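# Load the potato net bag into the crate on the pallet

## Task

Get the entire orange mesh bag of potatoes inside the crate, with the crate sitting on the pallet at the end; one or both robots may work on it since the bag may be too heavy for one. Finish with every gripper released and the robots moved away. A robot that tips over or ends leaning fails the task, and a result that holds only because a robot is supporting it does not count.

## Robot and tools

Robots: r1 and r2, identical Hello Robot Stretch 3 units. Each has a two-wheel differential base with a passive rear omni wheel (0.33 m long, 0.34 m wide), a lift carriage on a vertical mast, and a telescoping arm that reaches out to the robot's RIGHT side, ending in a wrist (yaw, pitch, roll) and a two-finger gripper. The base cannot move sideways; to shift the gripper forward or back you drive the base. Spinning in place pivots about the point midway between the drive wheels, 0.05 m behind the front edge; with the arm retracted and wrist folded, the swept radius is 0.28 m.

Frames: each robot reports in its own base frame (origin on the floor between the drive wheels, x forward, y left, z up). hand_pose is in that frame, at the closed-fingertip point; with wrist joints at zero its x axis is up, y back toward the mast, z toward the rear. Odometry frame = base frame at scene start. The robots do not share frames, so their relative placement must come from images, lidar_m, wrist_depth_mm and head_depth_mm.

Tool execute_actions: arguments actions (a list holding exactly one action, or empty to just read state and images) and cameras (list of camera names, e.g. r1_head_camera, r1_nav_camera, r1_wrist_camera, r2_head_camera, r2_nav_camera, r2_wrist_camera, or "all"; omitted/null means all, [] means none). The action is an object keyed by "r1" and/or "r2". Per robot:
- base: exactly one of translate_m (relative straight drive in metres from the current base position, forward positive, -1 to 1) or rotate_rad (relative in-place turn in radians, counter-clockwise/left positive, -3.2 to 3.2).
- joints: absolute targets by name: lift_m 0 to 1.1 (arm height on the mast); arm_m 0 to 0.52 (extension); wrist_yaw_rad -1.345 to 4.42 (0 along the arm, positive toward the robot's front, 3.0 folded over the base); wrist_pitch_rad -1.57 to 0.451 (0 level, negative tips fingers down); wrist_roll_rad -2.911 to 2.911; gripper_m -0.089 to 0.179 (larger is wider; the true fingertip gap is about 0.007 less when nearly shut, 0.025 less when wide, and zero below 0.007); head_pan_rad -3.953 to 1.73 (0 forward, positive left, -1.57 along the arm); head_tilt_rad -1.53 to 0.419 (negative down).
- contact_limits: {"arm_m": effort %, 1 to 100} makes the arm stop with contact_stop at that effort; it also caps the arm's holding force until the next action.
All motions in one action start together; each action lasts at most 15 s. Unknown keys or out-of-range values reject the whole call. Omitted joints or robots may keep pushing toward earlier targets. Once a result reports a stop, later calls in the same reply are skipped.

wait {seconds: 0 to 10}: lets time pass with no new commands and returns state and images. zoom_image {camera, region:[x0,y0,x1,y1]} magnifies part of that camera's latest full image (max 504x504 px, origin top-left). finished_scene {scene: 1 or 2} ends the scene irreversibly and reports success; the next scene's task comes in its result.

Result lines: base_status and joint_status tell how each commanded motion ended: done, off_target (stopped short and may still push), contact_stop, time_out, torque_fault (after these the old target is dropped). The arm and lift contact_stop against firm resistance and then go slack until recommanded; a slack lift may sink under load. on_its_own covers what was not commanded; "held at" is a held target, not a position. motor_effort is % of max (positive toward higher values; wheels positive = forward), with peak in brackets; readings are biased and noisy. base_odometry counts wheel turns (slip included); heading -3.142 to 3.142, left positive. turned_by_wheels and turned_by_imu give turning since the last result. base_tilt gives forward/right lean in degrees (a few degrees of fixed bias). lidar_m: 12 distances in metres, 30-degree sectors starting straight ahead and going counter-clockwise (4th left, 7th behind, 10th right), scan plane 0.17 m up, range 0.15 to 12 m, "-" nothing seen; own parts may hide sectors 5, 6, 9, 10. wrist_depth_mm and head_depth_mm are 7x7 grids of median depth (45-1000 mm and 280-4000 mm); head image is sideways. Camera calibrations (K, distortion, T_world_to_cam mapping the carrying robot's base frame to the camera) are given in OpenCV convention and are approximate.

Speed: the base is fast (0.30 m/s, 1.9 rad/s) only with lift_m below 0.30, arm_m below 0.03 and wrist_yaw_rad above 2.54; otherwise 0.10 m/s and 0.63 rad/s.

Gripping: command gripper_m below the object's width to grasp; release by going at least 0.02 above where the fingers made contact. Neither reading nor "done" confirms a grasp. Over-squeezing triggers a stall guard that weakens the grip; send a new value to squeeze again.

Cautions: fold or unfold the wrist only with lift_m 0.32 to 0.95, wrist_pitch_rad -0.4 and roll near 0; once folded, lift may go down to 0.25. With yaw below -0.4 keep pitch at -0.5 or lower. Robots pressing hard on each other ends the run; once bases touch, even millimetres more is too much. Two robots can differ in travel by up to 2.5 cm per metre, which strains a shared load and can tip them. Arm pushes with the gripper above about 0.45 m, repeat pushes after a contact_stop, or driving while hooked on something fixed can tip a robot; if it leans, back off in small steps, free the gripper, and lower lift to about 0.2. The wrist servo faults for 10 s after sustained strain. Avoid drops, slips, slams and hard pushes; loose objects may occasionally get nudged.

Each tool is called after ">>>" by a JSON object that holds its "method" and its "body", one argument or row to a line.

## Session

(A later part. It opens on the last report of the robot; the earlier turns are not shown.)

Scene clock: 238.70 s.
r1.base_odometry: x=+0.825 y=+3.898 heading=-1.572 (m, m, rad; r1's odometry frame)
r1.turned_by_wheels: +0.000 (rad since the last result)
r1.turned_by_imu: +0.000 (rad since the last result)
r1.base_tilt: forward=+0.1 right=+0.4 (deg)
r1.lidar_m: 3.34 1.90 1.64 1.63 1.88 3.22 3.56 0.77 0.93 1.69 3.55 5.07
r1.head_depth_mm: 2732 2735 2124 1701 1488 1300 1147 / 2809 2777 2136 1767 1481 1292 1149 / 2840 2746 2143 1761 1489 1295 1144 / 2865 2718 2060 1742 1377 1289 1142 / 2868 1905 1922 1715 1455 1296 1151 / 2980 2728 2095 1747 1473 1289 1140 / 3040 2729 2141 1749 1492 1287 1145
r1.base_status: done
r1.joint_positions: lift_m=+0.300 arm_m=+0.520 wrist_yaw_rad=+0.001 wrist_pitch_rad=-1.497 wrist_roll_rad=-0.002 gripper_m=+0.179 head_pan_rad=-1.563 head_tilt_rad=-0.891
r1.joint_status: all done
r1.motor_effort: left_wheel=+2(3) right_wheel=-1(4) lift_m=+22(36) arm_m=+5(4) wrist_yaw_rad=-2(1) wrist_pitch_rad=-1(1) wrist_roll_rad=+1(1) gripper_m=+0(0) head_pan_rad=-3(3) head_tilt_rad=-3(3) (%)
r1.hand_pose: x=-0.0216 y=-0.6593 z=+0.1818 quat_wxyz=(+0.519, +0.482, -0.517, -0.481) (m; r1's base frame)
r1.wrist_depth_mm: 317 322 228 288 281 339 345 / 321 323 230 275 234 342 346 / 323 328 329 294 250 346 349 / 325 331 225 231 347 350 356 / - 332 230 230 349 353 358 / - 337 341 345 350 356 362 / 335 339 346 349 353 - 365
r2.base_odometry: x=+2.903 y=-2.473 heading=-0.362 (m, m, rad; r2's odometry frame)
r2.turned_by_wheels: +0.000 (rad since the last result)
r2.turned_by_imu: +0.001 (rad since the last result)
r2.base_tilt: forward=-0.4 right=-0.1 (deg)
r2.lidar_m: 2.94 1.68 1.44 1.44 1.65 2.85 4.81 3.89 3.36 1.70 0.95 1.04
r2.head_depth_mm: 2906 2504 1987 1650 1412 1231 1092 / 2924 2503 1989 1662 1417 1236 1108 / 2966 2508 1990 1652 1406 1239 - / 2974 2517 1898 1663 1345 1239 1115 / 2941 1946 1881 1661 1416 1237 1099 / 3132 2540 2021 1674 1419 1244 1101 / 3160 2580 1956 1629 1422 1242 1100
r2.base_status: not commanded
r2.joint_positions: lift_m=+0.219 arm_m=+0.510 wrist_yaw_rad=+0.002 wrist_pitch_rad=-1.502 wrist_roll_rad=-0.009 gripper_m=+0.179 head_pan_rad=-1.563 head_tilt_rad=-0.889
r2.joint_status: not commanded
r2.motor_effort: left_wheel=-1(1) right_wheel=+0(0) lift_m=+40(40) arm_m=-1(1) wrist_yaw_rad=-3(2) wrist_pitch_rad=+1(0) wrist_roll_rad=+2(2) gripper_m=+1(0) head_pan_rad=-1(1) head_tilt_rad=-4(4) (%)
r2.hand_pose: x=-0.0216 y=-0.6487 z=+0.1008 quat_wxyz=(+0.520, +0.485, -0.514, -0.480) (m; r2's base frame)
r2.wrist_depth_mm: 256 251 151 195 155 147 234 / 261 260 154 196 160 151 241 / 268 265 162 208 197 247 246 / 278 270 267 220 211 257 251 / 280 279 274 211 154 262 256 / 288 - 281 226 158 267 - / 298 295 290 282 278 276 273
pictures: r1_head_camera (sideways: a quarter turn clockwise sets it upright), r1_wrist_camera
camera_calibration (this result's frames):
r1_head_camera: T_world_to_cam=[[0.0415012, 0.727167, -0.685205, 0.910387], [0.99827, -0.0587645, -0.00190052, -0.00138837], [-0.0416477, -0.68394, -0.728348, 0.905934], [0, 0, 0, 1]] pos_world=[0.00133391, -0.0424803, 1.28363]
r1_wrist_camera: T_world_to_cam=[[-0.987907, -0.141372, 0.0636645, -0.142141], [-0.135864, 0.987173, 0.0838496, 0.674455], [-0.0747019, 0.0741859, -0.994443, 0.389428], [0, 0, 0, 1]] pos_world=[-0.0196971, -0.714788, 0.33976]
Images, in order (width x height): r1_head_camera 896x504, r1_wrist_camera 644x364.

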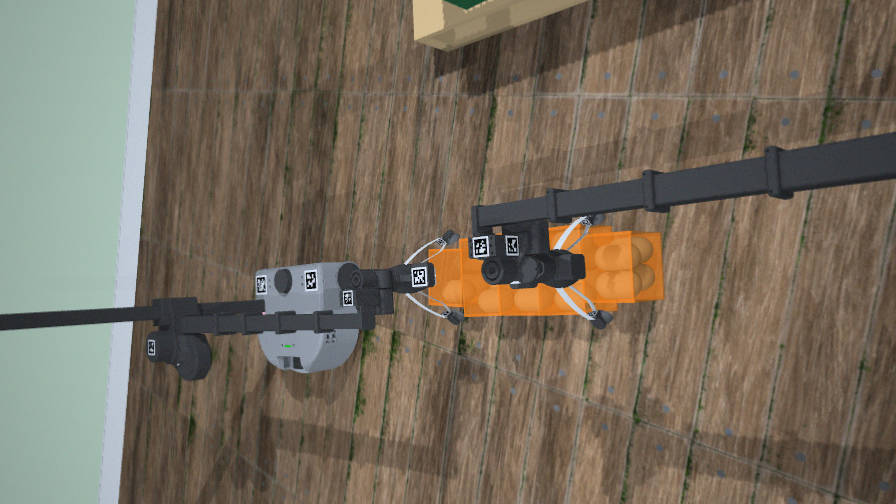

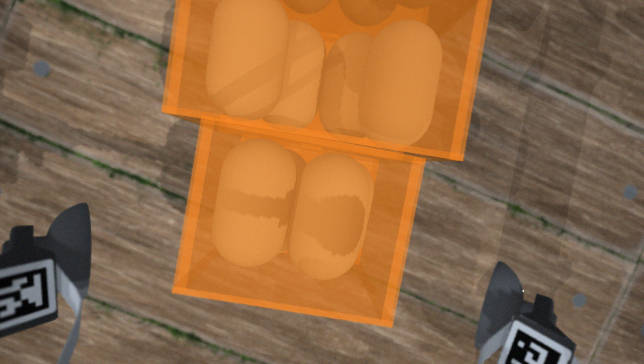

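>>> {"method": "execute_actions", "body": {
  "actions": [
    {"r1":{"base":{"translate_m":-0.015}}}
  ],
  "cameras": []
}}

>>> {"method": "execute_actions", "body": {
  "actions": [
    {"r1":{"joints":{"lift_m":0.215}}}
  ],
  "cameras": ["r1_wrist_camera"]
}}

>>> {"method": "execute_actions", "body": {
  "actions": [
    {"r1":{"joints":{"gripper_m":0.07}},"r2":{"joints":{"gripper_m":0.07,"lift_m":0.21}}}
  ],
  "cameras": []
}}

>>> {"method": "execute_actions", "body": {
  "actions": [
    {"r1":{"joints":{"gripper_m":0.075,"lift_m":0.64}},"r2":{"joints":{"gripper_m":0.075,"lift_m":0.64}}}
  ],
  "cameras": ["r2_head_camera"]
}}

>>> {"method": "execute_actions", "body": {
  "actions": [
    {"r1":{"base":{"translate_m":-0.4},"joints":{"gripper_m":0.07}},"r2":{"base":{"translate_m":0.4},"joints":{"gripper_m":0.07}}}
  ],
  "cameras": ["r2_head_camera","r1_head_camera"]
}}

>>> {"method": "execute_actions", "body": {
  "actions": [
    {"r1":{"base":{"translate_m":-0.3},"joints":{"gripper_m":0.075}},"r2":{"base":{"translate_m":0.3},"joints":{"gripper_m":0.075}}}
  ],
  "cameras": ["r2_head_camera","r1_head_camera"]
}}

Scene clock: 249.53 s.
r1.base_odometry: x=+0.825 y=+3.913 heading=-1.572 (m, m, rad; r1's odometry frame)
r1.turned_by_wheels: +0.000 (rad since the last result)
r1.turned_by_imu: +0.000 (rad since the last result)
r1.base_tilt: forward=+0.0 right=+0.3 (deg)
r1.lidar_m: 3.33 1.91 1.64 1.64 1.89 3.21 3.53 0.76 0.90 1.69 3.54 5.12
r1.head_depth_mm: 2727 2786 2148 1677 1490 1289 1145 / 2776 2743 2158 1759 1495 1297 1145 / 2831 2754 2157 1758 1490 1288 1138 / 2895 2737 2080 1758 1395 1300 1133 / 2870 1829 1922 1712 1456 1292 1144 / 2982 2636 2078 1749 1481 1291 1139 / 2973 2748 2141 1741 1483 1294 1141
r1.base_status: done
r1.joint_positions: lift_m=+0.300 arm_m=+0.520 wrist_yaw_rad=+0.001 wrist_pitch_rad=-1.497 wrist_roll_rad=-0.002 gripper_m=+0.179 head_pan_rad=-1.563 head_tilt_rad=-0.891
r1.joint_status: not commanded
r1.motor_effort: left_wheel=+1(2) right_wheel=-1(7) lift_m=+23(22) arm_m=+5(5) wrist_yaw_rad=-1(2) wrist_pitch_rad=-1(1) wrist_roll_rad=+1(1) gripper_m=+0(0) head_pan_rad=-3(3) head_tilt_rad=-3(3) (%)
r1.hand_pose: x=-0.0216 y=-0.6593 z=+0.1818 quat_wxyz=(+0.519, +0.482, -0.517, -0.481) (m; r1's base frame)
r1.wrist_depth_mm: 318 323 226 286 335 338 346 / 322 323 230 275 238 341 347 / 325 324 328 290 341 346 351 / 328 331 226 231 343 349 356 / - 335 228 230 349 355 357 / - 336 342 345 352 354 362 / 334 341 344 348 353 - 366
r2.base_odometry: x=+2.903 y=-2.473 heading=-0.362 (m, m, rad; r2's odometry frame)
r2.turned_by_wheels: +0.000 (rad since the last result)
r2.turned_by_imu: +0.001 (rad since the last result)
r2.base_tilt: forward=-0.4 right=+0.0 (deg)
r2.lidar_m: 2.93 1.67 1.44 1.44 1.65 2.86 4.84 3.88 3.36 1.71 0.95 1.04
r2.head_depth_mm: 2842 2512 1985 1664 1414 1232 1087 / 2924 2516 1985 1655 1415 1230 1113 / 2943 2509 2000 1662 1415 1233 - / 2978 2538 1887 1661 1354 1237 1118 / 2988 1845 1899 1662 1420 1237 1095 / 3049 2542 2022 1666 1419 1241 1100 / 3164 2537 1961 1618 1427 1238 1098
r2.base_status: not commanded
r2.joint_positions: lift_m=+0.219 arm_m=+0.510 wrist_yaw_rad=+0.002 wrist_pitch_rad=-1.502 wrist_roll_rad=-0.009 gripper_m=+0.179 head_pan_rad=-1.563 head_tilt_rad=-0.889
r2.joint_status: not commanded
r2.motor_effort: left_wheel=-1(1) right_wheel=+0(0) lift_m=+41(40) arm_m=+0(1) wrist_yaw_rad=-3(2) wrist_pitch_rad=+1(1) wrist_roll_rad=+2(2) gripper_m=+0(0) head_pan_rad=-2(2) head_tilt_rad=-5(5) (%)
r2.hand_pose: x=-0.0216 y=-0.6487 z=+0.1008 quat_wxyz=(+0.520, +0.485, -0.514, -0.480) (m; r2's base frame)
r2.wrist_depth_mm: 257 253 151 196 156 148 235 / 260 257 154 196 160 151 240 / 268 266 162 207 197 249 245 / 276 273 268 222 210 255 252 / 283 281 273 211 154 262 257 / 292 - 281 226 158 269 - / 300 292 288 287 276 276 269
pictures: none
No camera images: the call's "cameras" was empty. Leave "cameras" out to get every camera's image.

Scene clock: 251.33 s.
r1.base_odometry: x=+0.825 y=+3.913 heading=-1.571 (m, m, rad; r1's odometry frame)
r1.turned_by_wheels: +0.000 (rad since the last result)
r1.turned_by_imu: +0.001 (rad since the last result)
r1.base_tilt: forward=+0.1 right=+0.4 (deg)
r1.lidar_m: 3.34 1.91 1.64 1.64 1.88 3.23 3.55 0.76 0.91 1.69 3.55 5.12
r1.head_depth_mm: 2759 2755 2136 1656 1489 1294 1144 / 2761 2746 2160 1754 1496 1297 1151 / 2878 2739 2149 1748 1472 1296 1145 / 2882 2703 2082 1723 1314 1288 1151 / 2874 1841 1914 1716 1455 1293 1133 / 2963 2647 2076 1759 1483 1287 1139 / 3055 2756 2122 1753 1478 1293 1135
r1.base_status: not commanded
r1.joint_positions: lift_m=+0.215 arm_m=+0.520 wrist_yaw_rad=+0.001 wrist_pitch_rad=-1.498 wrist_roll_rad=-0.002 gripper_m=+0.179 head_pan_rad=-1.563 head_tilt_rad=-0.891
r1.joint_status: all done
r1.motor_effort: left_wheel=+7(9) right_wheel=-10(13) lift_m=+21(23) arm_m=+5(5) wrist_yaw_rad=-1(1) wrist_pitch_rad=-1(0) wrist_roll_rad=+0(1) gripper_m=-1(0) head_pan_rad=-2(2) head_tilt_rad=-3(3) (%)
r1.hand_pose: x=-0.0216 y=-0.6591 z=+0.0969 quat_wxyz=(+0.518, +0.482, -0.517, -0.481) (m; r1's base frame)
r1.wrist_depth_mm: 238 142 152 192 145 253 256 / 240 241 187 195 148 255 260 / 243 244 205 250 171 257 261 / 245 246 140 143 256 260 264 / - 247 144 141 259 262 267 / - 250 147 143 261 264 269 / 251 253 258 261 265 - 272
r2.base_odometry: x=+2.903 y=-2.473 heading=-0.362 (m, m, rad; r2's odometry frame)
r2.turned_by_wheels: +0.000 (rad since the last result)
r2.turned_by_imu: +0.000 (rad since the last result)
r2.base_tilt: forward=-0.3 right=-0.1 (deg)
r2.lidar_m: 2.94 1.68 1.44 1.44 1.65 2.85 4.83 3.90 3.36 1.71 0.95 1.04
r2.head_depth_mm: 2859 2516 1994 1650 1405 1230 1093 / 2905 2506 1988 1649 1410 1234 1111 / 2959 2504 1993 1661 1412 1231 - / 2987 2536 1926 1640 1347 1239 1114 / 3012 1819 1872 1654 1417 1233 1096 / 3091 2546 1994 1659 1420 1243 1100 / 3136 2525 1939 1632 1421 1239 1101
r2.base_status: not commanded
r2.joint_positions: lift_m=+0.219 arm_m=+0.510 wrist_yaw_rad=+0.002 wrist_pitch_rad=-1.502 wrist_roll_rad=-0.009 gripper_m=+0.179 head_pan_rad=-1.563 head_tilt_rad=-0.889
r2.joint_status: not commanded
r2.motor_effort: left_wheel=-1(1) right_wheel=+0(0) lift_m=+40(40) arm_m=-1(1) wrist_yaw_rad=-3(3) wrist_pitch_rad=+0(1) wrist_roll_rad=+2(2) gripper_m=+0(0) head_pan_rad=-1(2) head_tilt_rad=-4(5) (%)
r2.hand_pose: x=-0.0216 y=-0.6487 z=+0.1008 quat_wxyz=(+0.520, +0.485, -0.514, -0.480) (m; r2's base frame)
r2.wrist_depth_mm: 256 253 151 195 157 148 234 / 262 258 153 197 160 151 240 / 267 263 162 208 196 248 245 / 276 270 270 221 210 256 248 / 284 275 272 210 155 261 257 / 289 - 279 225 157 268 - / 299 294 287 285 277 276 270
pictures: r1_wrist_camera
camera_calibration (this result's frames):
r1_wrist_camera: T_world_to_cam=[[-0.988026, -0.140625, 0.0634728, -0.136194], [-0.135062, 0.987204, 0.0847746, 0.681283], [-0.0745821, 0.0751867, -0.994376, 0.305641], [0, 0, 0, 1]] pos_world=[-0.0197522, -0.714698, 0.254812]
Images, in order (width x height): r1_wrist_camera 644x364.

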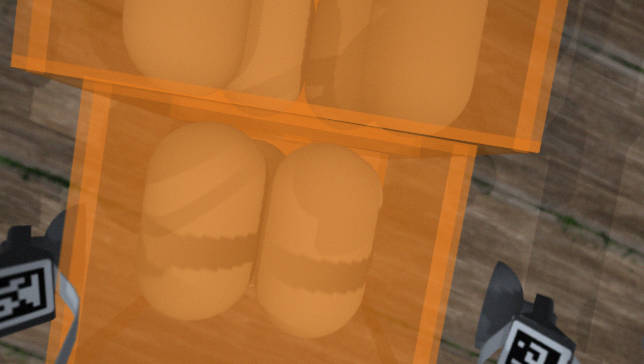

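Scene clock: 252.90 s.
r1.base_odometry: x=+0.825 y=+3.913 heading=-1.571 (m, m, rad; r1's odometry frame)
r1.turned_by_wheels: +0.000 (rad since the last result)
r1.turned_by_imu: +0.001 (rad since the last result)
r1.base_tilt: forward=+0.1 right=+0.5 (deg)
r1.lidar_m: 3.32 1.91 1.64 1.64 1.89 3.22 3.52 0.76 0.90 1.69 3.55 5.14
r1.head_depth_mm: 2728 2738 2138 1682 1492 1291 1145 / 2786 2742 2122 1753 1484 1302 1143 / 2811 2769 2172 1752 1500 1294 1150 / 2898 2747 2075 1718 1302 1294 1139 / 2880 1867 1920 1727 1460 1289 1139 / 2986 2623 2066 1759 1479 1295 1140 / 3050 2751 2149 1760 1479 1293 1143
r1.base_status: not commanded
r1.joint_positions: lift_m=+0.215 arm_m=+0.520 wrist_yaw_rad=+0.001 wrist_pitch_rad=-1.507 wrist_roll_rad=-0.002 gripper_m=+0.072 head_pan_rad=-1.563 head_tilt_rad=-0.891
r1.joint_status: all done
r1.motor_effort: left_wheel=+13(13) right_wheel=-18(18) lift_m=+19(20) arm_m=+5(5) wrist_yaw_rad=-1(2) wrist_pitch_rad=+2(2) wrist_roll_rad=+0(0) gripper_m=-46(100) head_pan_rad=-3(3) head_tilt_rad=-4(4) (%)
r1.hand_pose: x=-0.0216 y=-0.6569 z=+0.0969 quat_wxyz=(+0.516, +0.484, -0.515, -0.483) (m; r1's base frame)
r1.wrist_depth_mm: 239 145 150 191 147 253 255 / 242 242 173 195 150 256 259 / 244 246 158 249 254 258 261 / 247 247 139 144 258 261 264 / 248 251 141 143 261 264 268 / - 253 146 144 263 267 270 / 255 256 260 262 266 269 273
r2.base_odometry: x=+2.903 y=-2.473 heading=-0.362 (m, m, rad; r2's odometry frame)
r2.turned_by_wheels: +0.000 (rad since the last result)
r2.turned_by_imu: +0.000 (rad since the last result)
r2.base_tilt: forward=-0.3 right=+0.0 (deg)
r2.lidar_m: 2.93 1.67 1.44 1.44 1.66 2.85 4.81 3.90 3.34 1.71 0.95 1.04
r2.head_depth_mm: 2883 2492 2005 1660 1412 1234 1092 / 2913 2514 1984 1657 1413 1230 1111 / 2963 2533 2005 1660 1407 1233 - / 3001 2527 1919 1583 1347 1239 1111 / 2993 1909 1867 1658 1417 1237 1100 / 3082 2545 2005 1669 1422 1241 1099 / 3147 2515 1967 1622 1424 1247 1097
r2.base_status: not commanded
r2.joint_positions: lift_m=+0.211 arm_m=+0.510 wrist_yaw_rad=+0.002 wrist_pitch_rad=-1.503 wrist_roll_rad=-0.007 gripper_m=+0.072 head_pan_rad=-1.563 head_tilt_rad=-0.889
r2.joint_status: all done
r2.motor_effort: left_wheel=-2(2) right_wheel=+0(1) lift_m=+11(32) arm_m=+0(1) wrist_yaw_rad=-2(2) wrist_pitch_rad=+1(2) wrist_roll_rad=+2(2) gripper_m=-35(98) head_pan_rad=-2(1) head_tilt_rad=-5(4) (%)
r2.hand_pose: x=-0.0216 y=-0.6483 z=+0.0922 quat_wxyz=(+0.519, +0.485, -0.514, -0.481) (m; r2's base frame)
r2.wrist_depth_mm: 249 245 144 190 151 137 228 / 257 251 147 188 155 141 233 / 264 259 154 200 188 240 237 / 269 263 259 213 205 248 244 / 275 269 262 204 147 254 251 / 281 279 274 214 149 263 254 / 290 286 279 275 156 266 263
pictures: none
No camera images: the call's "cameras" was empty. Leave "cameras" out to get every camera's image.

Scene clock: 257.63 s.
r1.base_odometry: x=+0.825 y=+3.913 heading=-1.572 (m, m, rad; r1's odometry frame)
r1.turned_by_wheels: -0.001 (rad since the last result)
r1.turned_by_imu: +0.000 (rad since the last result)
r1.base_tilt: forward=+0.0 right=+0.4 (deg)
r1.lidar_m: 3.32 1.92 1.64 1.64 1.88 3.21 3.53 0.76 0.90 1.69 3.55 5.12
r1.head_depth_mm: 2746 2732 2146 1669 1499 1292 1167 / 2772 2733 2170 1762 1520 - - / 2866 2773 2199 1759 1499 1292 1145 / 2860 2768 - 1086 1454 1297 1147 / 1643 1107 1931 1635 1487 1293 1145 / 3007 2714 2081 1740 1479 1290 1142 / 3030 2721 2137 1754 1487 1286 1135
r1.base_status: not commanded
r1.joint_positions: lift_m=+0.639 arm_m=+0.520 wrist_yaw_rad=+0.001 wrist_pitch_rad=-1.438 wrist_roll_rad=-0.004 gripper_m=+0.098 head_pan_rad=-1.563 head_tilt_rad=-0.891
r1.joint_status: gripper_m off_target (ended at +0.098, target +0.075); the others done
r1.on_its_own: gripper_m is held at +0.097, not at your +0.075, by its stall guard, which is still easing
r1.motor_effort: left_wheel=+3(14) right_wheel=-3(19) lift_m=+59(61) arm_m=+0(5) wrist_yaw_rad=-3(2) wrist_pitch_rad=-17(20) wrist_roll_rad=+2(2) gripper_m=-26(41) head_pan_rad=-3(3) head_tilt_rad=-3(3) (%)
r1.hand_pose: x=-0.0216 y=-0.6750 z=+0.5206 quat_wxyz=(+0.533, +0.467, -0.530, -0.465) (m; r1's base frame)
r1.wrist_depth_mm: 652 670 203 280 236 708 718 / 653 660 190 252 201 710 720 / 655 664 214 238 200 705 711 / 656 663 162 171 700 707 705 / 654 671 155 160 699 715 703 / - 664 151 154 701 709 701 / 657 664 673 677 686 722 714
r2.base_odometry: x=+2.903 y=-2.473 heading=-0.362 (m, m, rad; r2's odometry frame)
r2.turned_by_wheels: +0.000 (rad since the last result)
r2.turned_by_imu: +0.001 (rad since the last result)
r2.base_tilt: forward=-0.4 right=+0.0 (deg)
r2.lidar_m: 2.94 1.68 1.44 1.44 1.65 2.86 4.84 3.88 3.37 1.70 0.95 1.04
r2.head_depth_mm: 2831 2528 1990 1653 1400 1246 1114 / 2929 2494 1992 1699 1437 - - / 2964 2523 2048 1620 1404 1234 1128 / 3025 2358 - 1031 1418 1240 1109 / 1522 2341 1899 1615 1418 1243 1095 / 3042 2533 2006 1654 1423 1237 1092 / 3132 2557 1959 1630 1414 1245 1094
r2.base_status: not commanded
r2.joint_positions: lift_m=+0.639 arm_m=+0.510 wrist_yaw_rad=+0.004 wrist_pitch_rad=-1.438 wrist_roll_rad=-0.014 gripper_m=+0.096 head_pan_rad=-1.563 head_tilt_rad=-0.889
r2.joint_status: gripper_m off_target (ended at +0.096, target +0.075); the others done
r2.on_its_own: gripper_m is held at +0.095, not at your +0.075, by its stall guard, which is still easing
r2.motor_effort: left_wheel=+2(4) right_wheel=-2(3) lift_m=+52(53) arm_m=-1(1) wrist_yaw_rad=-5(6) wrist_pitch_rad=-18(19) wrist_roll_rad=+4(5) gripper_m=-24(31) head_pan_rad=-2(2) head_tilt_rad=-5(4) (%)
r2.hand_pose: x=-0.0216 y=-0.6650 z=+0.5204 quat_wxyz=(+0.537, +0.470, -0.527, -0.462) (m; r2's base frame)
r2.wrist_depth_mm: 665 655 231 257 218 621 608 / 671 663 198 248 189 624 627 / 676 689 188 227 190 620 623 / 688 689 696 241 228 647 643 / 699 703 689 212 158 657 642 / 723 698 685 209 154 648 653 / 753 729 718 703 157 668 664
pictures: r2_head_camera (sideways: a quarter turn clockwise sets it upright)
camera_calibration (this result's frames):
r2_head_camera: T_world_to_cam=[[0.0571657, 0.774414, -0.630092, 0.83684], [0.998257, -0.0536013, 0.0246892, -0.0390219], [-0.0146541, -0.630405, -0.776128, 0.970182], [0, 0, 0, 1]] pos_world=[0.00533247, -0.0385444, 1.28123]
Images, in order (width x height): r2_head_camera 896x504.

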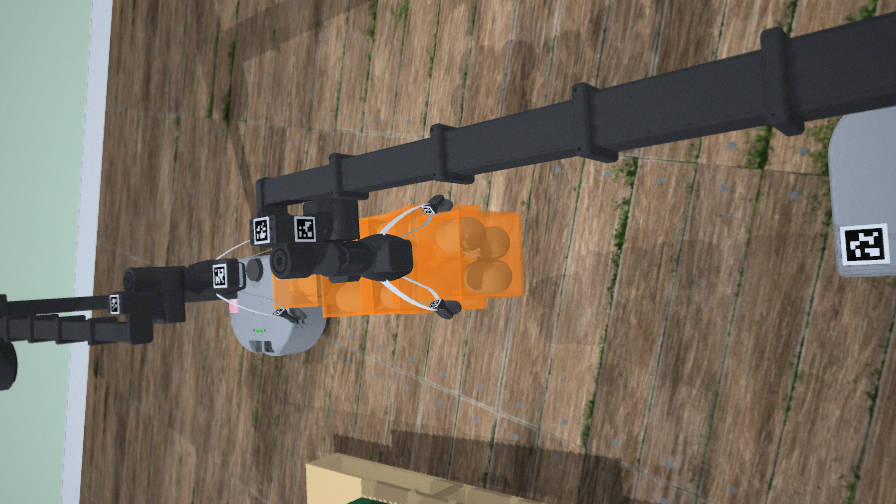

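Scene clock: 262.87 s.
r1.base_odometry: x=+0.825 y=+4.313 heading=-1.571 (m, m, rad; r1's odometry frame)
r1.turned_by_wheels: +0.000 (rad since the last result)
r1.turned_by_imu: +0.003 (rad since the last result)
r1.base_tilt: forward=+0.1 right=+0.4 (deg)
r1.lidar_m: 3.46 2.02 1.74 1.74 2.00 3.15 3.16 0.57 0.47 0.92 3.44 5.53
r1.head_depth_mm: 2653 2722 2139 1492 1338 1185 1148 / 2681 2771 2169 1489 1367 - - / 2752 2729 2243 1650 1435 1262 1142 / 2818 2718 - 1087 1455 1295 1141 / 1643 1104 1938 1620 1486 1287 1142 / 2927 2740 2058 1756 1480 1293 1140 / 2897 2722 2158 1755 1485 1283 1138
r1.base_status: done
r1.joint_positions: lift_m=+0.639 arm_m=+0.520 wrist_yaw_rad=+0.001 wrist_pitch_rad=-1.438 wrist_roll_rad=-0.004 gripper_m=+0.094 head_pan_rad=-1.563 head_tilt_rad=-0.891
r1.joint_status: gripper_m off_target (ended at +0.094, target +0.070)
r1.on_its_own: gripper_m is held at +0.093, not at your +0.070, by its stall guard, which is still easing
r1.motor_effort: left_wheel=-7(7) right_wheel=-9(11) lift_m=+59(58) arm_m=+0(0) wrist_yaw_rad=-2(1) wrist_pitch_rad=-17(17) wrist_roll_rad=+2(2) gripper_m=-29(100) head_pan_rad=-3(3) head_tilt_rad=-3(4) (%)
r1.hand_pose: x=-0.0216 y=-0.6750 z=+0.5206 quat_wxyz=(+0.533, +0.467, -0.530, -0.465) (m; r1's base frame)
r1.wrist_depth_mm: 650 665 203 280 236 470 477 / 653 670 191 252 202 465 586 / 649 667 214 238 199 477 584 / 652 661 162 170 567 466 586 / 655 670 155 160 526 576 588 / - 659 150 154 566 579 588 / 654 661 674 685 571 583 585
r2.base_odometry: x=+3.277 y=-2.615 heading=-0.362 (m, m, rad; r2's odometry frame)
r2.turned_by_wheels: +0.000 (rad since the last result)
r2.turned_by_imu: -0.002 (rad since the last result)
r2.base_tilt: forward=-0.3 right=+0.0 (deg)
r2.lidar_m: 2.74 1.56 1.34 1.34 1.54 2.65 5.22 4.01 3.47 0.78 0.76 3.60
r2.head_depth_mm: 2948 2497 1979 1655 1410 1235 1113 / 2934 2497 1989 1702 1448 - - / 3001 2563 2050 1619 1420 1235 1132 / 3072 2419 - 1016 1416 1236 1117 / 1517 2275 1873 1578 1391 1239 1100 / 3082 2522 1649 1466 1276 1233 1099 / 3177 2536 1662 1499 1258 1243 1104
r2.base_status: done
r2.joint_positions: lift_m=+0.639 arm_m=+0.510 wrist_yaw_rad=+0.004 wrist_pitch_rad=-1.438 wrist_roll_rad=-0.014 gripper_m=+0.095 head_pan_rad=-1.563 head_tilt_rad=-0.889
r2.joint_status: gripper_m off_target (ended at +0.095, target +0.070)
r2.on_its_own: gripper_m is held at +0.094, not at your +0.070, by its stall guard, which is still easing
r2.motor_effort: left_wheel=+3(8) right_wheel=-3(4) lift_m=+51(52) arm_m=-1(1) wrist_yaw_rad=-5(5) wrist_pitch_rad=-18(18) wrist_roll_rad=+4(4) gripper_m=-24(98) head_pan_rad=-2(2) head_tilt_rad=-4(5) (%)
r2.hand_pose: x=-0.0216 y=-0.6650 z=+0.5204 quat_wxyz=(+0.537, +0.470, -0.527, -0.462) (m; r2's base frame)
r2.wrist_depth_mm: 565 553 229 258 220 628 617 / 553 548 196 251 189 629 620 / 564 553 189 228 190 654 634 / 590 579 573 239 231 641 638 / 601 597 586 213 159 671 659 / 713 723 695 207 153 675 646 / 743 721 708 711 157 668 662
pictures: r1_head_camera (sideways: a quarter turn clockwise sets it upright), r2_head_camera (sideways: a quarter turn clockwise sets it upright)
camera_calibration (this result's frames):
r1_head_camera: T_world_to_cam=[[0.041501, 0.727167, -0.685204, 0.910386], [0.99827, -0.0587643, -0.00190053, -0.00138835], [-0.0416476, -0.68394, -0.728348, 0.905934], [0, 0, 0, 1]] pos_world=[0.00133392, -0.0424803, 1.28363]
r2_head_camera: T_world_to_cam=[[0.0571657, 0.774414, -0.630092, 0.83684], [0.998257, -0.0536013, 0.0246892, -0.0390219], [-0.0146541, -0.630405, -0.776128, 0.970182], [0, 0, 0, 1]] pos_world=[0.00533247, -0.0385444, 1.28123]
Images, in order (width x height): r1_head_camera 896x504, r2_head_camera 896x504.

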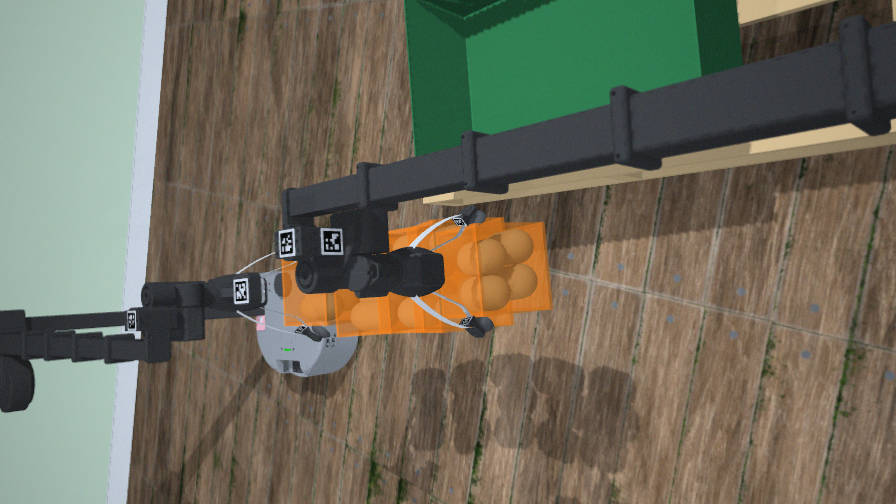

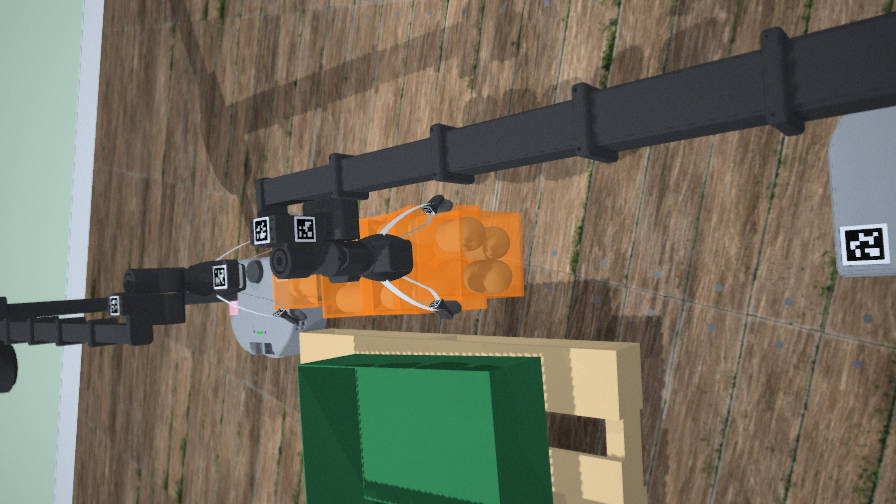

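Scene clock: 266.93 s.
r1.base_odometry: x=+0.825 y=+4.613 heading=-1.571 (m, m, rad; r1's odometry frame)
r1.turned_by_wheels: +0.001 (rad since the last result)
r1.turned_by_imu: -0.066 (rad since the last result)
r1.base_tilt: forward=+0.3 right=+0.2 (deg)
r1.lidar_m: 4.13 2.17 1.80 1.79 1.98 2.89 2.89 3.19 0.44 0.42 3.27 5.21
r1.head_depth_mm: 2614 2749 2147 1667 1369 1234 1153 / 2648 2750 2158 1648 1283 - - / 2713 2752 2194 1499 1347 1121 1044 / 2702 2739 - 1152 1316 1186 1083 / 2742 1141 1873 1270 1345 1164 1045 / 1497 2525 2024 1746 1487 1295 1142 / 2832 2703 2132 1756 1486 1292 1143
r1.base_status: done
r1.joint_positions: lift_m=+0.639 arm_m=+0.520 wrist_yaw_rad=+0.009 wrist_pitch_rad=-1.410 wrist_roll_rad=-0.016 gripper_m=+0.095 head_pan_rad=-1.564 head_tilt_rad=-0.891
r1.joint_status: gripper_m off_target (ended at +0.095, target +0.075)
r1.on_its_own: gripper_m is held at +0.094, not at your +0.075, by its stall guard, which is still easing; wrist_pitch_rad is at rest, and its effort (-25) is outside its rest range (-20 to +32)
r1.motor_effort: left_wheel=+9(31) right_wheel=-11(44) lift_m=+58(59) arm_m=-2(2) wrist_yaw_rad=-10(10) wrist_pitch_rad=-25(25) wrist_roll_rad=+7(8) gripper_m=-30(100) head_pan_rad=-3(3) head_tilt_rad=-4(3) (%)
r1.hand_pose: x=-0.0215 y=-0.6823 z=+0.5210 quat_wxyz=(+0.545, +0.464, -0.532, -0.453) (m; r1's base frame)
r1.wrist_depth_mm: 656 668 203 279 214 506 602 / 653 674 190 246 196 499 595 / 662 673 201 238 570 486 592 / 649 676 161 167 567 478 602 / 652 668 154 159 568 461 598 / - 660 151 153 558 406 593 / 648 660 539 553 562 377 596
r2.base_odometry: x=+3.557 y=-2.721 heading=-0.361 (m, m, rad; r2's odometry frame)
r2.turned_by_wheels: +0.000 (rad since the last result)
r2.turned_by_imu: -0.001 (rad since the last result)
r2.base_tilt: forward=-0.4 right=-0.1 (deg)
r2.lidar_m: 2.60 1.48 1.27 1.27 1.45 2.49 5.50 4.09 3.52 0.73 0.75 3.31
r2.head_depth_mm: 2987 2556 1989 1646 1404 1237 1110 / 2985 2485 2011 1700 1442 - - / 3094 2532 2055 1615 1393 1236 1130 / 3104 2529 - 1034 1306 1240 1113 / 1448 1088 1622 1463 1292 1237 1100 / 3184 2527 1825 1489 1278 1240 1100 / 3238 2523 1904 1572 1341 1245 1105
r2.base_status: done
r2.joint_positions: lift_m=+0.639 arm_m=+0.510 wrist_yaw_rad=+0.010 wrist_pitch_rad=-1.412 wrist_roll_rad=-0.028 gripper_m=+0.093 head_pan_rad=-1.563 head_tilt_rad=-0.889
r2.joint_status: gripper_m off_target (ended at +0.093, target +0.075)
r2.on_its_own: gripper_m is held at +0.092, not at your +0.075, by its stall guard, which is still easing; wrist_pitch_rad is at rest, and its effort (-26) is outside its rest range (-20 to +32)
r2.motor_effort: left_wheel=+9(15) right_wheel=-9(9) lift_m=+52(52) arm_m=-2(2) wrist_yaw_rad=-11(11) wrist_pitch_rad=-26(26) wrist_roll_rad=+9(9) gripper_m=-27(96) head_pan_rad=-2(2) head_tilt_rad=-5(4) (%)
r2.hand_pose: x=-0.0215 y=-0.6719 z=+0.5207 quat_wxyz=(+0.548, +0.468, -0.528, -0.450) (m; r2's base frame)
r2.wrist_depth_mm: 565 499 221 257 196 645 619 / 570 495 194 246 183 645 632 / 576 487 187 228 195 647 627 / 637 567 554 238 234 641 645 / 649 586 564 215 157 648 634 / 718 699 697 208 154 667 643 / 722 708 698 688 162 676 665
pictures: r1_head_camera (sideways: a quarter turn clockwise sets it upright), r2_head_camera (sideways: a quarter turn clockwise sets it upright)
camera_calibration (this result's frames):
r1_head_camera: T_world_to_cam=[[0.041667, 0.727165, -0.685197, 0.910376], [0.998257, -0.0589922, -0.0019012, -0.00138739], [-0.0418037, -0.683923, -0.728355, 0.905944], [0, 0, 0, 1]] pos_world=[0.00132422, -0.042479, 1.28363]
r2_head_camera: T_world_to_cam=[[0.0571657, 0.774414, -0.630092, 0.83684], [0.998257, -0.0536013, 0.0246892, -0.0390219], [-0.0146541, -0.630405, -0.776128, 0.970182], [0, 0, 0, 1]] pos_world=[0.00533247, -0.0385444, 1.28123]
Images, in order (width x height): r1_head_camera 896x504, r2_head_camera 896x504.

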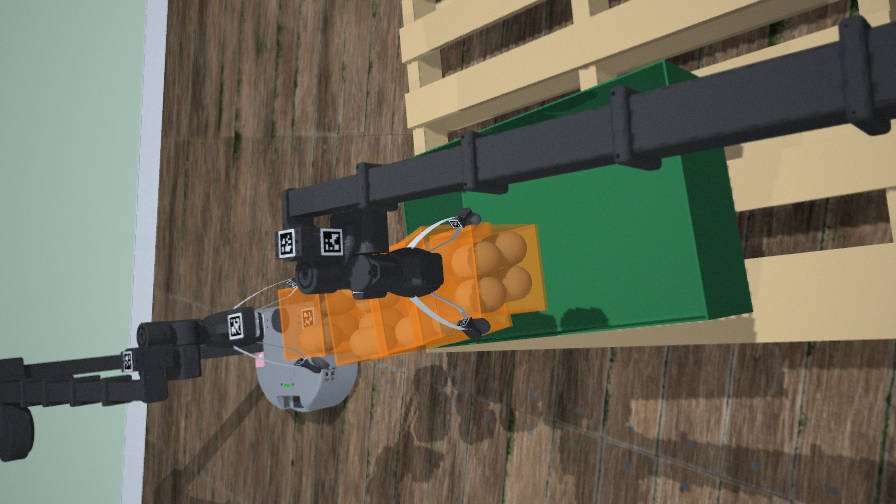

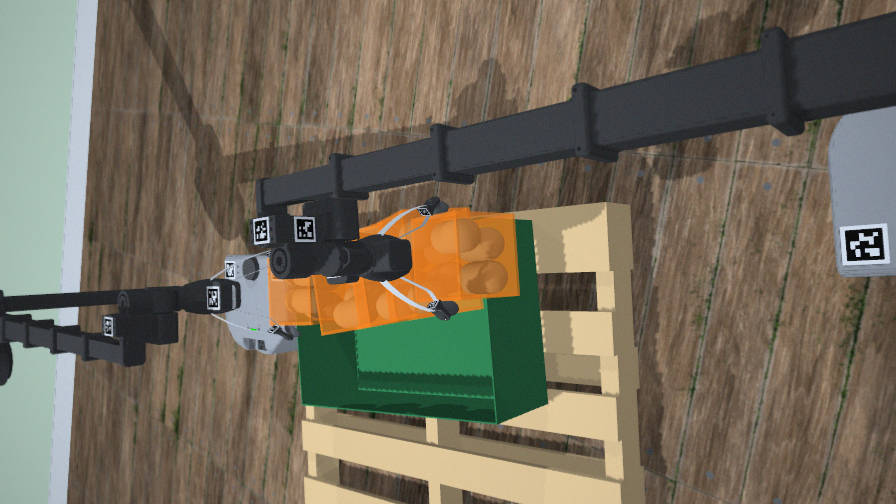

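>>> {"method": "execute_actions", "body": {
  "actions": []
}}

Scene clock: 275.23 s.
r1.base_odometry: x=+0.825 y=+4.613 heading=-1.571 (m, m, rad; r1's odometry frame)
r1.turned_by_wheels: +0.000 (rad since the last result)
r1.turned_by_imu: +0.001 (rad since the last result)
r1.base_tilt: forward=+0.0 right=+0.3 (deg)
r1.lidar_m: 4.10 2.17 1.79 1.79 1.99 2.89 2.88 3.21 0.44 0.42 3.27 5.22
r1.head_depth_mm: 2622 2758 2150 1676 1372 1242 1143 / 2663 2759 2141 1672 1284 - - / 2669 2705 2207 1504 1337 1128 1052 / 2687 2717 - 1156 1306 1190 1082 / 2767 1139 1864 1270 1340 1166 1047 / 1499 2524 2017 1746 1489 1290 1136 / 2819 2741 2146 1770 1483 1282 1140
r1.base_status: done
r1.joint_positions: lift_m=+0.639 arm_m=+0.520 wrist_yaw_rad=+0.009 wrist_pitch_rad=-1.410 wrist_roll_rad=-0.016 gripper_m=+0.108 head_pan_rad=-1.564 head_tilt_rad=-0.891
r1.joint_status: gripper_m off_target (ended at +0.095, target +0.075)
r1.on_its_own: gripper_m is held at +0.107, not at your +0.075, by its stall guard, which is not easing now; wrist_pitch_rad is at rest, and its effort (-25) is outside its rest range (-20 to +32)
r1.motor_effort: left_wheel=+9(31) right_wheel=-11(44) lift_m=+59(59) arm_m=-1(2) wrist_yaw_rad=-9(10) wrist_pitch_rad=-25(25) wrist_roll_rad=+8(8) gripper_m=-24(100) head_pan_rad=-3(3) head_tilt_rad=-4(3) (%)
r1.hand_pose: x=-0.0215 y=-0.6823 z=+0.5210 quat_wxyz=(+0.545, +0.464, -0.532, -0.453) (m; r1's base frame)
r1.wrist_depth_mm: 662 677 203 279 213 508 610 / 662 669 189 245 196 492 600 / 658 668 201 238 567 480 595 / 653 664 161 167 571 472 599 / 647 668 155 159 568 461 588 / - 669 151 154 563 405 598 / 651 657 538 543 557 378 596
r2.base_odometry: x=+3.557 y=-2.721 heading=-0.361 (m, m, rad; r2's odometry frame)
r2.turned_by_wheels: +0.000 (rad since the last result)
r2.turned_by_imu: +0.001 (rad since the last result)
r2.base_tilt: forward=-0.4 right=+0.0 (deg)
r2.lidar_m: 2.59 1.47 1.27 1.26 1.45 2.49 5.52 4.10 3.52 0.73 0.75 3.31
r2.head_depth_mm: 2940 2514 1983 1647 1403 1244 1111 / 3007 2541 1989 1699 1437 - - / 3094 2515 2075 1614 1380 1236 1133 / 3093 2531 - 1040 1306 1239 1110 / 1451 1092 1607 1461 1298 1236 1096 / 3193 2510 1817 1501 1286 1233 1102 / 3250 2539 1901 1566 1341 1241 1101
r2.base_status: done
r2.joint_positions: lift_m=+0.639 arm_m=+0.510 wrist_yaw_rad=+0.010 wrist_pitch_rad=-1.412 wrist_roll_rad=-0.028 gripper_m=+0.105 head_pan_rad=-1.563 head_tilt_rad=-0.889
r2.joint_status: gripper_m off_target (ended at +0.093, target +0.075)
r2.on_its_own: gripper_m is held at +0.104, not at your +0.075, by its stall guard, which is not easing now; wrist_pitch_rad is at rest, and its effort (-26) is outside its rest range (-20 to +32)
r2.motor_effort: left_wheel=+9(15) right_wheel=-9(9) lift_m=+52(52) arm_m=-2(2) wrist_yaw_rad=-11(11) wrist_pitch_rad=-26(26) wrist_roll_rad=+9(9) gripper_m=-21(96) head_pan_rad=-3(2) head_tilt_rad=-4(4) (%)
r2.hand_pose: x=-0.0215 y=-0.6719 z=+0.5207 quat_wxyz=(+0.548, +0.468, -0.528, -0.450) (m; r2's base frame)
r2.wrist_depth_mm: 560 497 222 256 197 620 616 / 564 494 196 243 183 632 622 / 574 481 189 229 195 646 626 / 632 561 564 238 236 645 640 / 637 588 554 213 158 657 644 / 719 718 687 209 155 674 635 / 735 698 693 678 162 668 653
pictures: r1_head_camera (sideways: a quarter turn clockwise sets it upright), r1_nav_camera (sideways: a quarter turn counterclockwise sets it upright), r1_wrist_camera, r2_head_camera (sideways: a quarter turn clockwise sets it upright), r2_nav_camera (sideways: a quarter turn counterclockwise sets it upright), r2_wrist_camera
camera_calibration (this result's frames):
r1_head_camera: T_world_to_cam=[[0.041667, 0.727165, -0.685197, 0.910376], [0.998257, -0.0589922, -0.0019012, -0.00138739], [-0.0418037, -0.683923, -0.728355, 0.905944], [0, 0, 0, 1]] pos_world=[0.00132422, -0.042479, 1.28363]
r1_nav_camera: T_world_to_cam=[[-0.0471526, -0.821773, 0.567861, -0.697059], [-0.998336, 0.0198747, -0.054136, 0.127147], [0.0332014, -0.569468, -0.821343, 1.01825], [0, 0, 0, 1]] pos_world=[0.0602601, 0.0045109, 1.23905]
r1_wrist_camera: T_world_to_cam=[[-0.984686, -0.156017, 0.0777975, -0.18412], [-0.156667, 0.987649, -0.00228989, 0.713496], [-0.0764793, -0.0144431, -0.996967, 0.669257], [0, 0, 0, 1]] pos_world=[-0.0183344, -0.723743, 0.683185]
r2_head_camera: T_world_to_cam=[[0.0571657, 0.774414, -0.630092, 0.83684], [0.998257, -0.0536013, 0.0246892, -0.0390219], [-0.0146541, -0.630405, -0.776128, 0.970182], [0, 0, 0, 1]] pos_world=[0.00533247, -0.0385444, 1.28123]
r2_nav_camera: T_world_to_cam=[[-0.0213398, -0.746172, 0.665411, -0.813404], [-0.999622, 0.0274687, -0.00125541, 0.0558258], [-0.0173412, -0.665187, -0.746476, 0.934423], [0, 0, 0, 1]] pos_world=[0.0546508, 0.0130931, 1.23884]
r2_wrist_camera: T_world_to_cam=[[-0.99833, 0.053083, -0.0227871, 0.0377631], [0.0523657, 0.998147, 0.0309986, 0.685712], [0.0243904, 0.0297536, -0.99926, 0.707537], [0, 0, 0, 1]] pos_world=[-0.0154649, -0.707498, 0.686618]
Images, in order (width x height): r1_head_camera 896x504, r1_nav_camera 672x504, r1_wrist_camera 644x364, r2_head_camera 896x504, r2_nav_camera 672x504, r2_wrist_camera 644x364.

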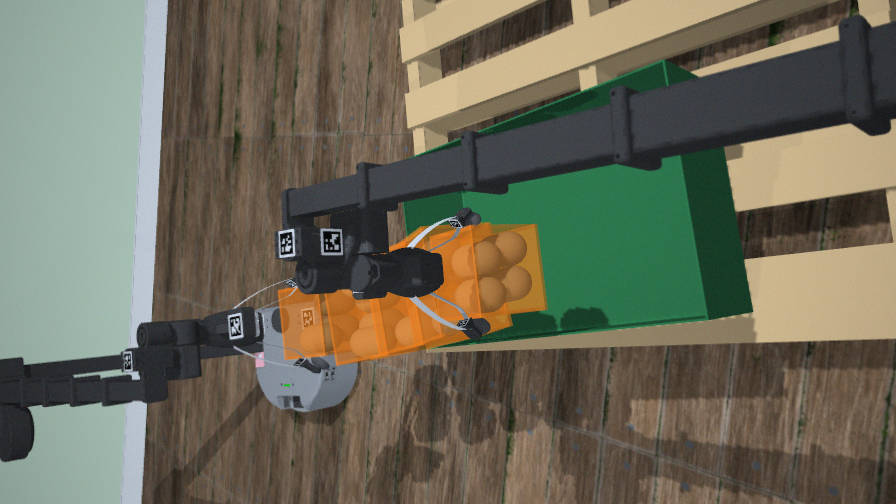

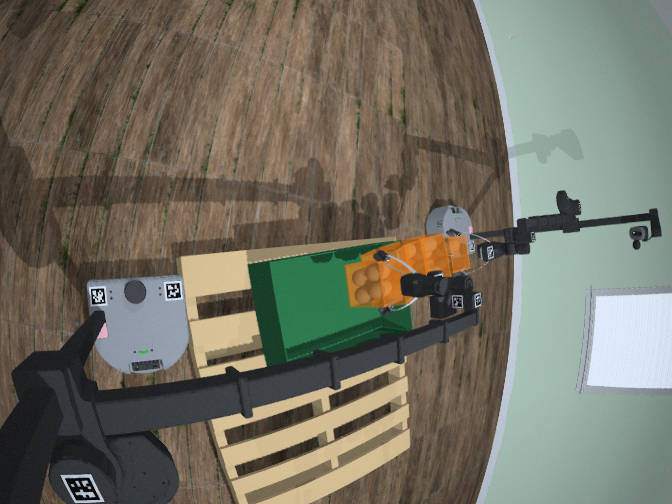

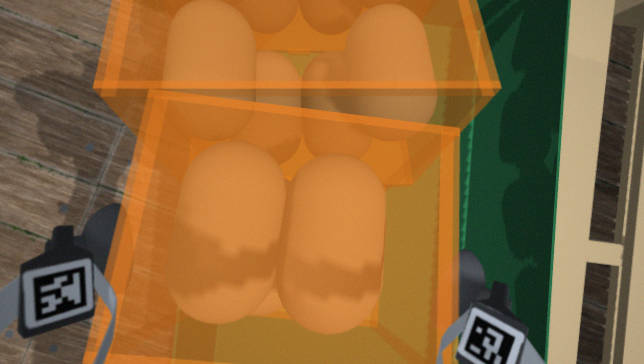

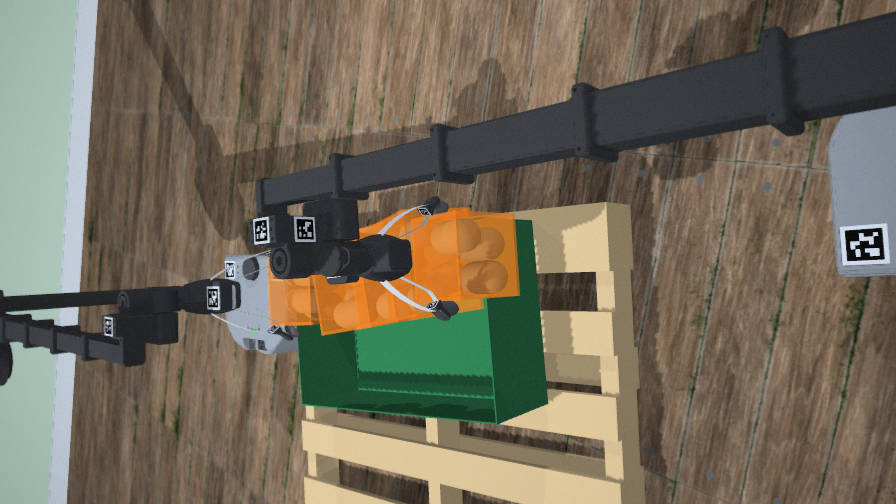

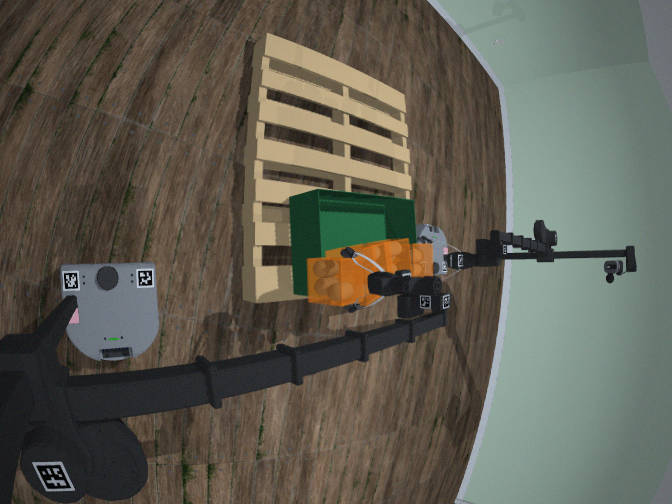

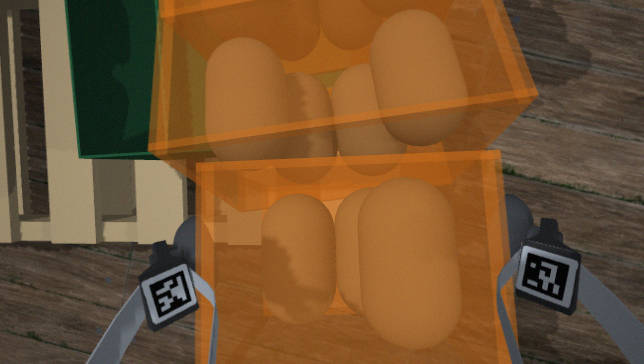

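>>> {"method": "execute_actions", "body": {
  "actions": [
    {"r1":{"base":{"rotate_rad":-0.28},"joints":{"gripper_m":0.07,"wrist_yaw_rad":0.28}},"r2":{"base":{"translate_m":0.18},"joints":{"gripper_m":0.07}}}
  ],
  "cameras": ["r1_head_camera","r2_head_camera"]
}}

Scene clock: 284.67 s.
r1.base_odometry: x=+0.825 y=+4.613 heading=-1.851 (m, m, rad; r1's odometry frame)
r1.turned_by_wheels: -0.280 (rad since the last result)
r1.turned_by_imu: -0.148 (rad since the last result)
r1.base_tilt: forward=+0.1 right=+0.4 (deg)
r1.lidar_m: 5.79 2.45 1.84 1.79 1.88 2.65 2.86 2.99 0.48 0.42 0.42 4.34
r1.head_depth_mm: 2742 2738 2138 1672 1403 1197 1090 / 2707 2734 2149 1684 1394 - - / 2736 2743 2197 1697 1275 1170 1051 / 2693 2728 - 1081 1343 1128 1098 / 2710 1137 1924 1224 1335 1161 1029 / 2617 2433 1954 1466 1342 1229 1104 / 2602 2726 2068 1754 1488 1292 1141
r1.base_status: done
r1.joint_positions: lift_m=+0.639 arm_m=+0.520 wrist_yaw_rad=+0.271 wrist_pitch_rad=-1.395 wrist_roll_rad=+0.014 gripper_m=+0.084 head_pan_rad=-1.564 head_tilt_rad=-0.891
r1.joint_status: gripper_m off_target (ended at +0.084, target +0.070); the others done
r1.on_its_own: gripper_m is held at +0.082, not at your +0.070, by its stall guard, which is still easing; wrist_pitch_rad is at rest, and its effort (-29) is outside its rest range (-20 to +32)
r1.motor_effort: left_wheel=+2(14) right_wheel=-2(23) lift_m=+59(58) arm_m=-3(4) wrist_yaw_rad=+9(8) wrist_pitch_rad=-29(30) wrist_roll_rad=-8(7) gripper_m=-35(100) head_pan_rad=-3(3) head_tilt_rad=-3(4) (%)
r1.hand_pose: x=-0.0160 y=-0.6855 z=+0.5213 quat_wxyz=(+0.595, +0.521, -0.479, -0.381) (m; r1's base frame)
r1.wrist_depth_mm: 670 439 202 282 245 598 615 / 658 430 204 248 202 599 611 / 661 449 545 242 202 593 603 / 650 480 165 171 430 591 599 / 650 542 160 163 407 573 595 / - 534 169 161 416 697 591 / 415 530 544 544 476 - 582
r2.base_odometry: x=+3.726 y=-2.784 heading=-0.362 (m, m, rad; r2's odometry frame)
r2.turned_by_wheels: +0.000 (rad since the last result)
r2.turned_by_imu: +0.029 (rad since the last result)
r2.base_tilt: forward=-0.3 right=-0.1 (deg)
r2.lidar_m: 2.38 1.40 1.22 1.22 1.42 2.51 5.67 4.11 0.76 0.73 3.60 3.15
r2.head_depth_mm: 2973 2511 1995 1650 1411 1248 1105 / 3049 2509 1990 1659 1444 - - / 3082 2502 1933 1358 1315 1230 1131 / 1623 1813 1637 1076 1302 1240 1111 / 3148 2514 1855 1556 1299 1228 1097 / 3263 2533 1894 1562 1320 1236 1094 / 3278 2534 1899 1568 1342 1241 1093
r2.base_status: done
r2.joint_positions: lift_m=+0.639 arm_m=+0.510 wrist_yaw_rad=-0.007 wrist_pitch_rad=-1.400 wrist_roll_rad=+0.012 gripper_m=+0.082 head_pan_rad=-1.563 head_tilt_rad=-0.889
r2.joint_status: gripper_m off_target (ended at +0.082, target +0.070)
r2.on_its_own: gripper_m is held at +0.081, not at your +0.070, by its stall guard, which is still easing; wrist_pitch_rad is at rest, and its effort (-29) is outside its rest range (-20 to +32)
r2.motor_effort: left_wheel=-10(13) right_wheel=+6(10) lift_m=+52(52) arm_m=-3(3) wrist_yaw_rad=+8(13) wrist_pitch_rad=-29(31) wrist_roll_rad=-5(10) gripper_m=-30(98) head_pan_rad=-3(3) head_tilt_rad=-4(4) (%)
r2.hand_pose: x=-0.0218 y=-0.6751 z=+0.5210 quat_wxyz=(+0.536, +0.451, -0.545, -0.460) (m; r2's base frame)
r2.wrist_depth_mm: 595 548 385 255 222 467 610 / 583 559 191 238 190 428 622 / 578 572 543 228 195 490 635 / 585 574 566 552 229 535 641 / 599 590 574 213 159 538 631 / 697 706 691 212 156 673 632 / 714 703 693 680 664 649 637
pictures: r1_head_camera (sideways: a quarter turn clockwise sets it upright), r2_head_camera (sideways: a quarter turn clockwise sets it upright)
camera_calibration (this result's frames):
r1_head_camera: T_world_to_cam=[[0.0416677, 0.727165, -0.685197, 0.910376], [0.998257, -0.0589931, -0.0019012, -0.0013874], [-0.0418044, -0.683923, -0.728355, 0.905944], [0, 0, 0, 1]] pos_world=[0.00132418, -0.042479, 1.28363]
r2_head_camera: T_world_to_cam=[[0.0571657, 0.774414, -0.630092, 0.83684], [0.998257, -0.0536013, 0.0246892, -0.0390219], [-0.0146541, -0.630405, -0.776128, 0.970182], [0, 0, 0, 1]] pos_world=[0.00533247, -0.0385444, 1.28123]
Images, in order (width x height): r1_head_camera 896x504, r2_head_camera 896x504.

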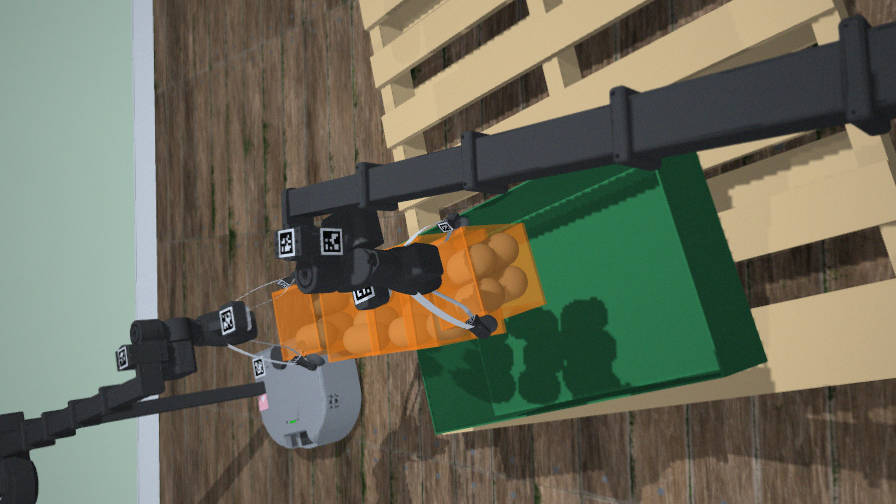

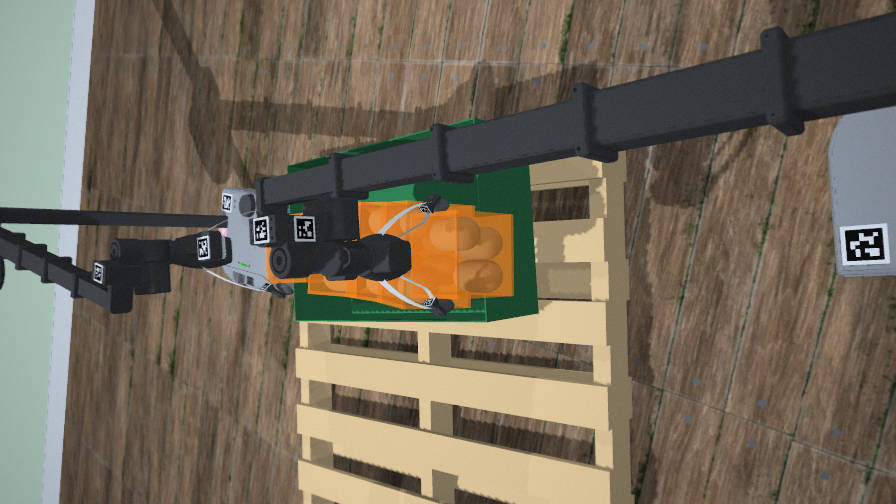

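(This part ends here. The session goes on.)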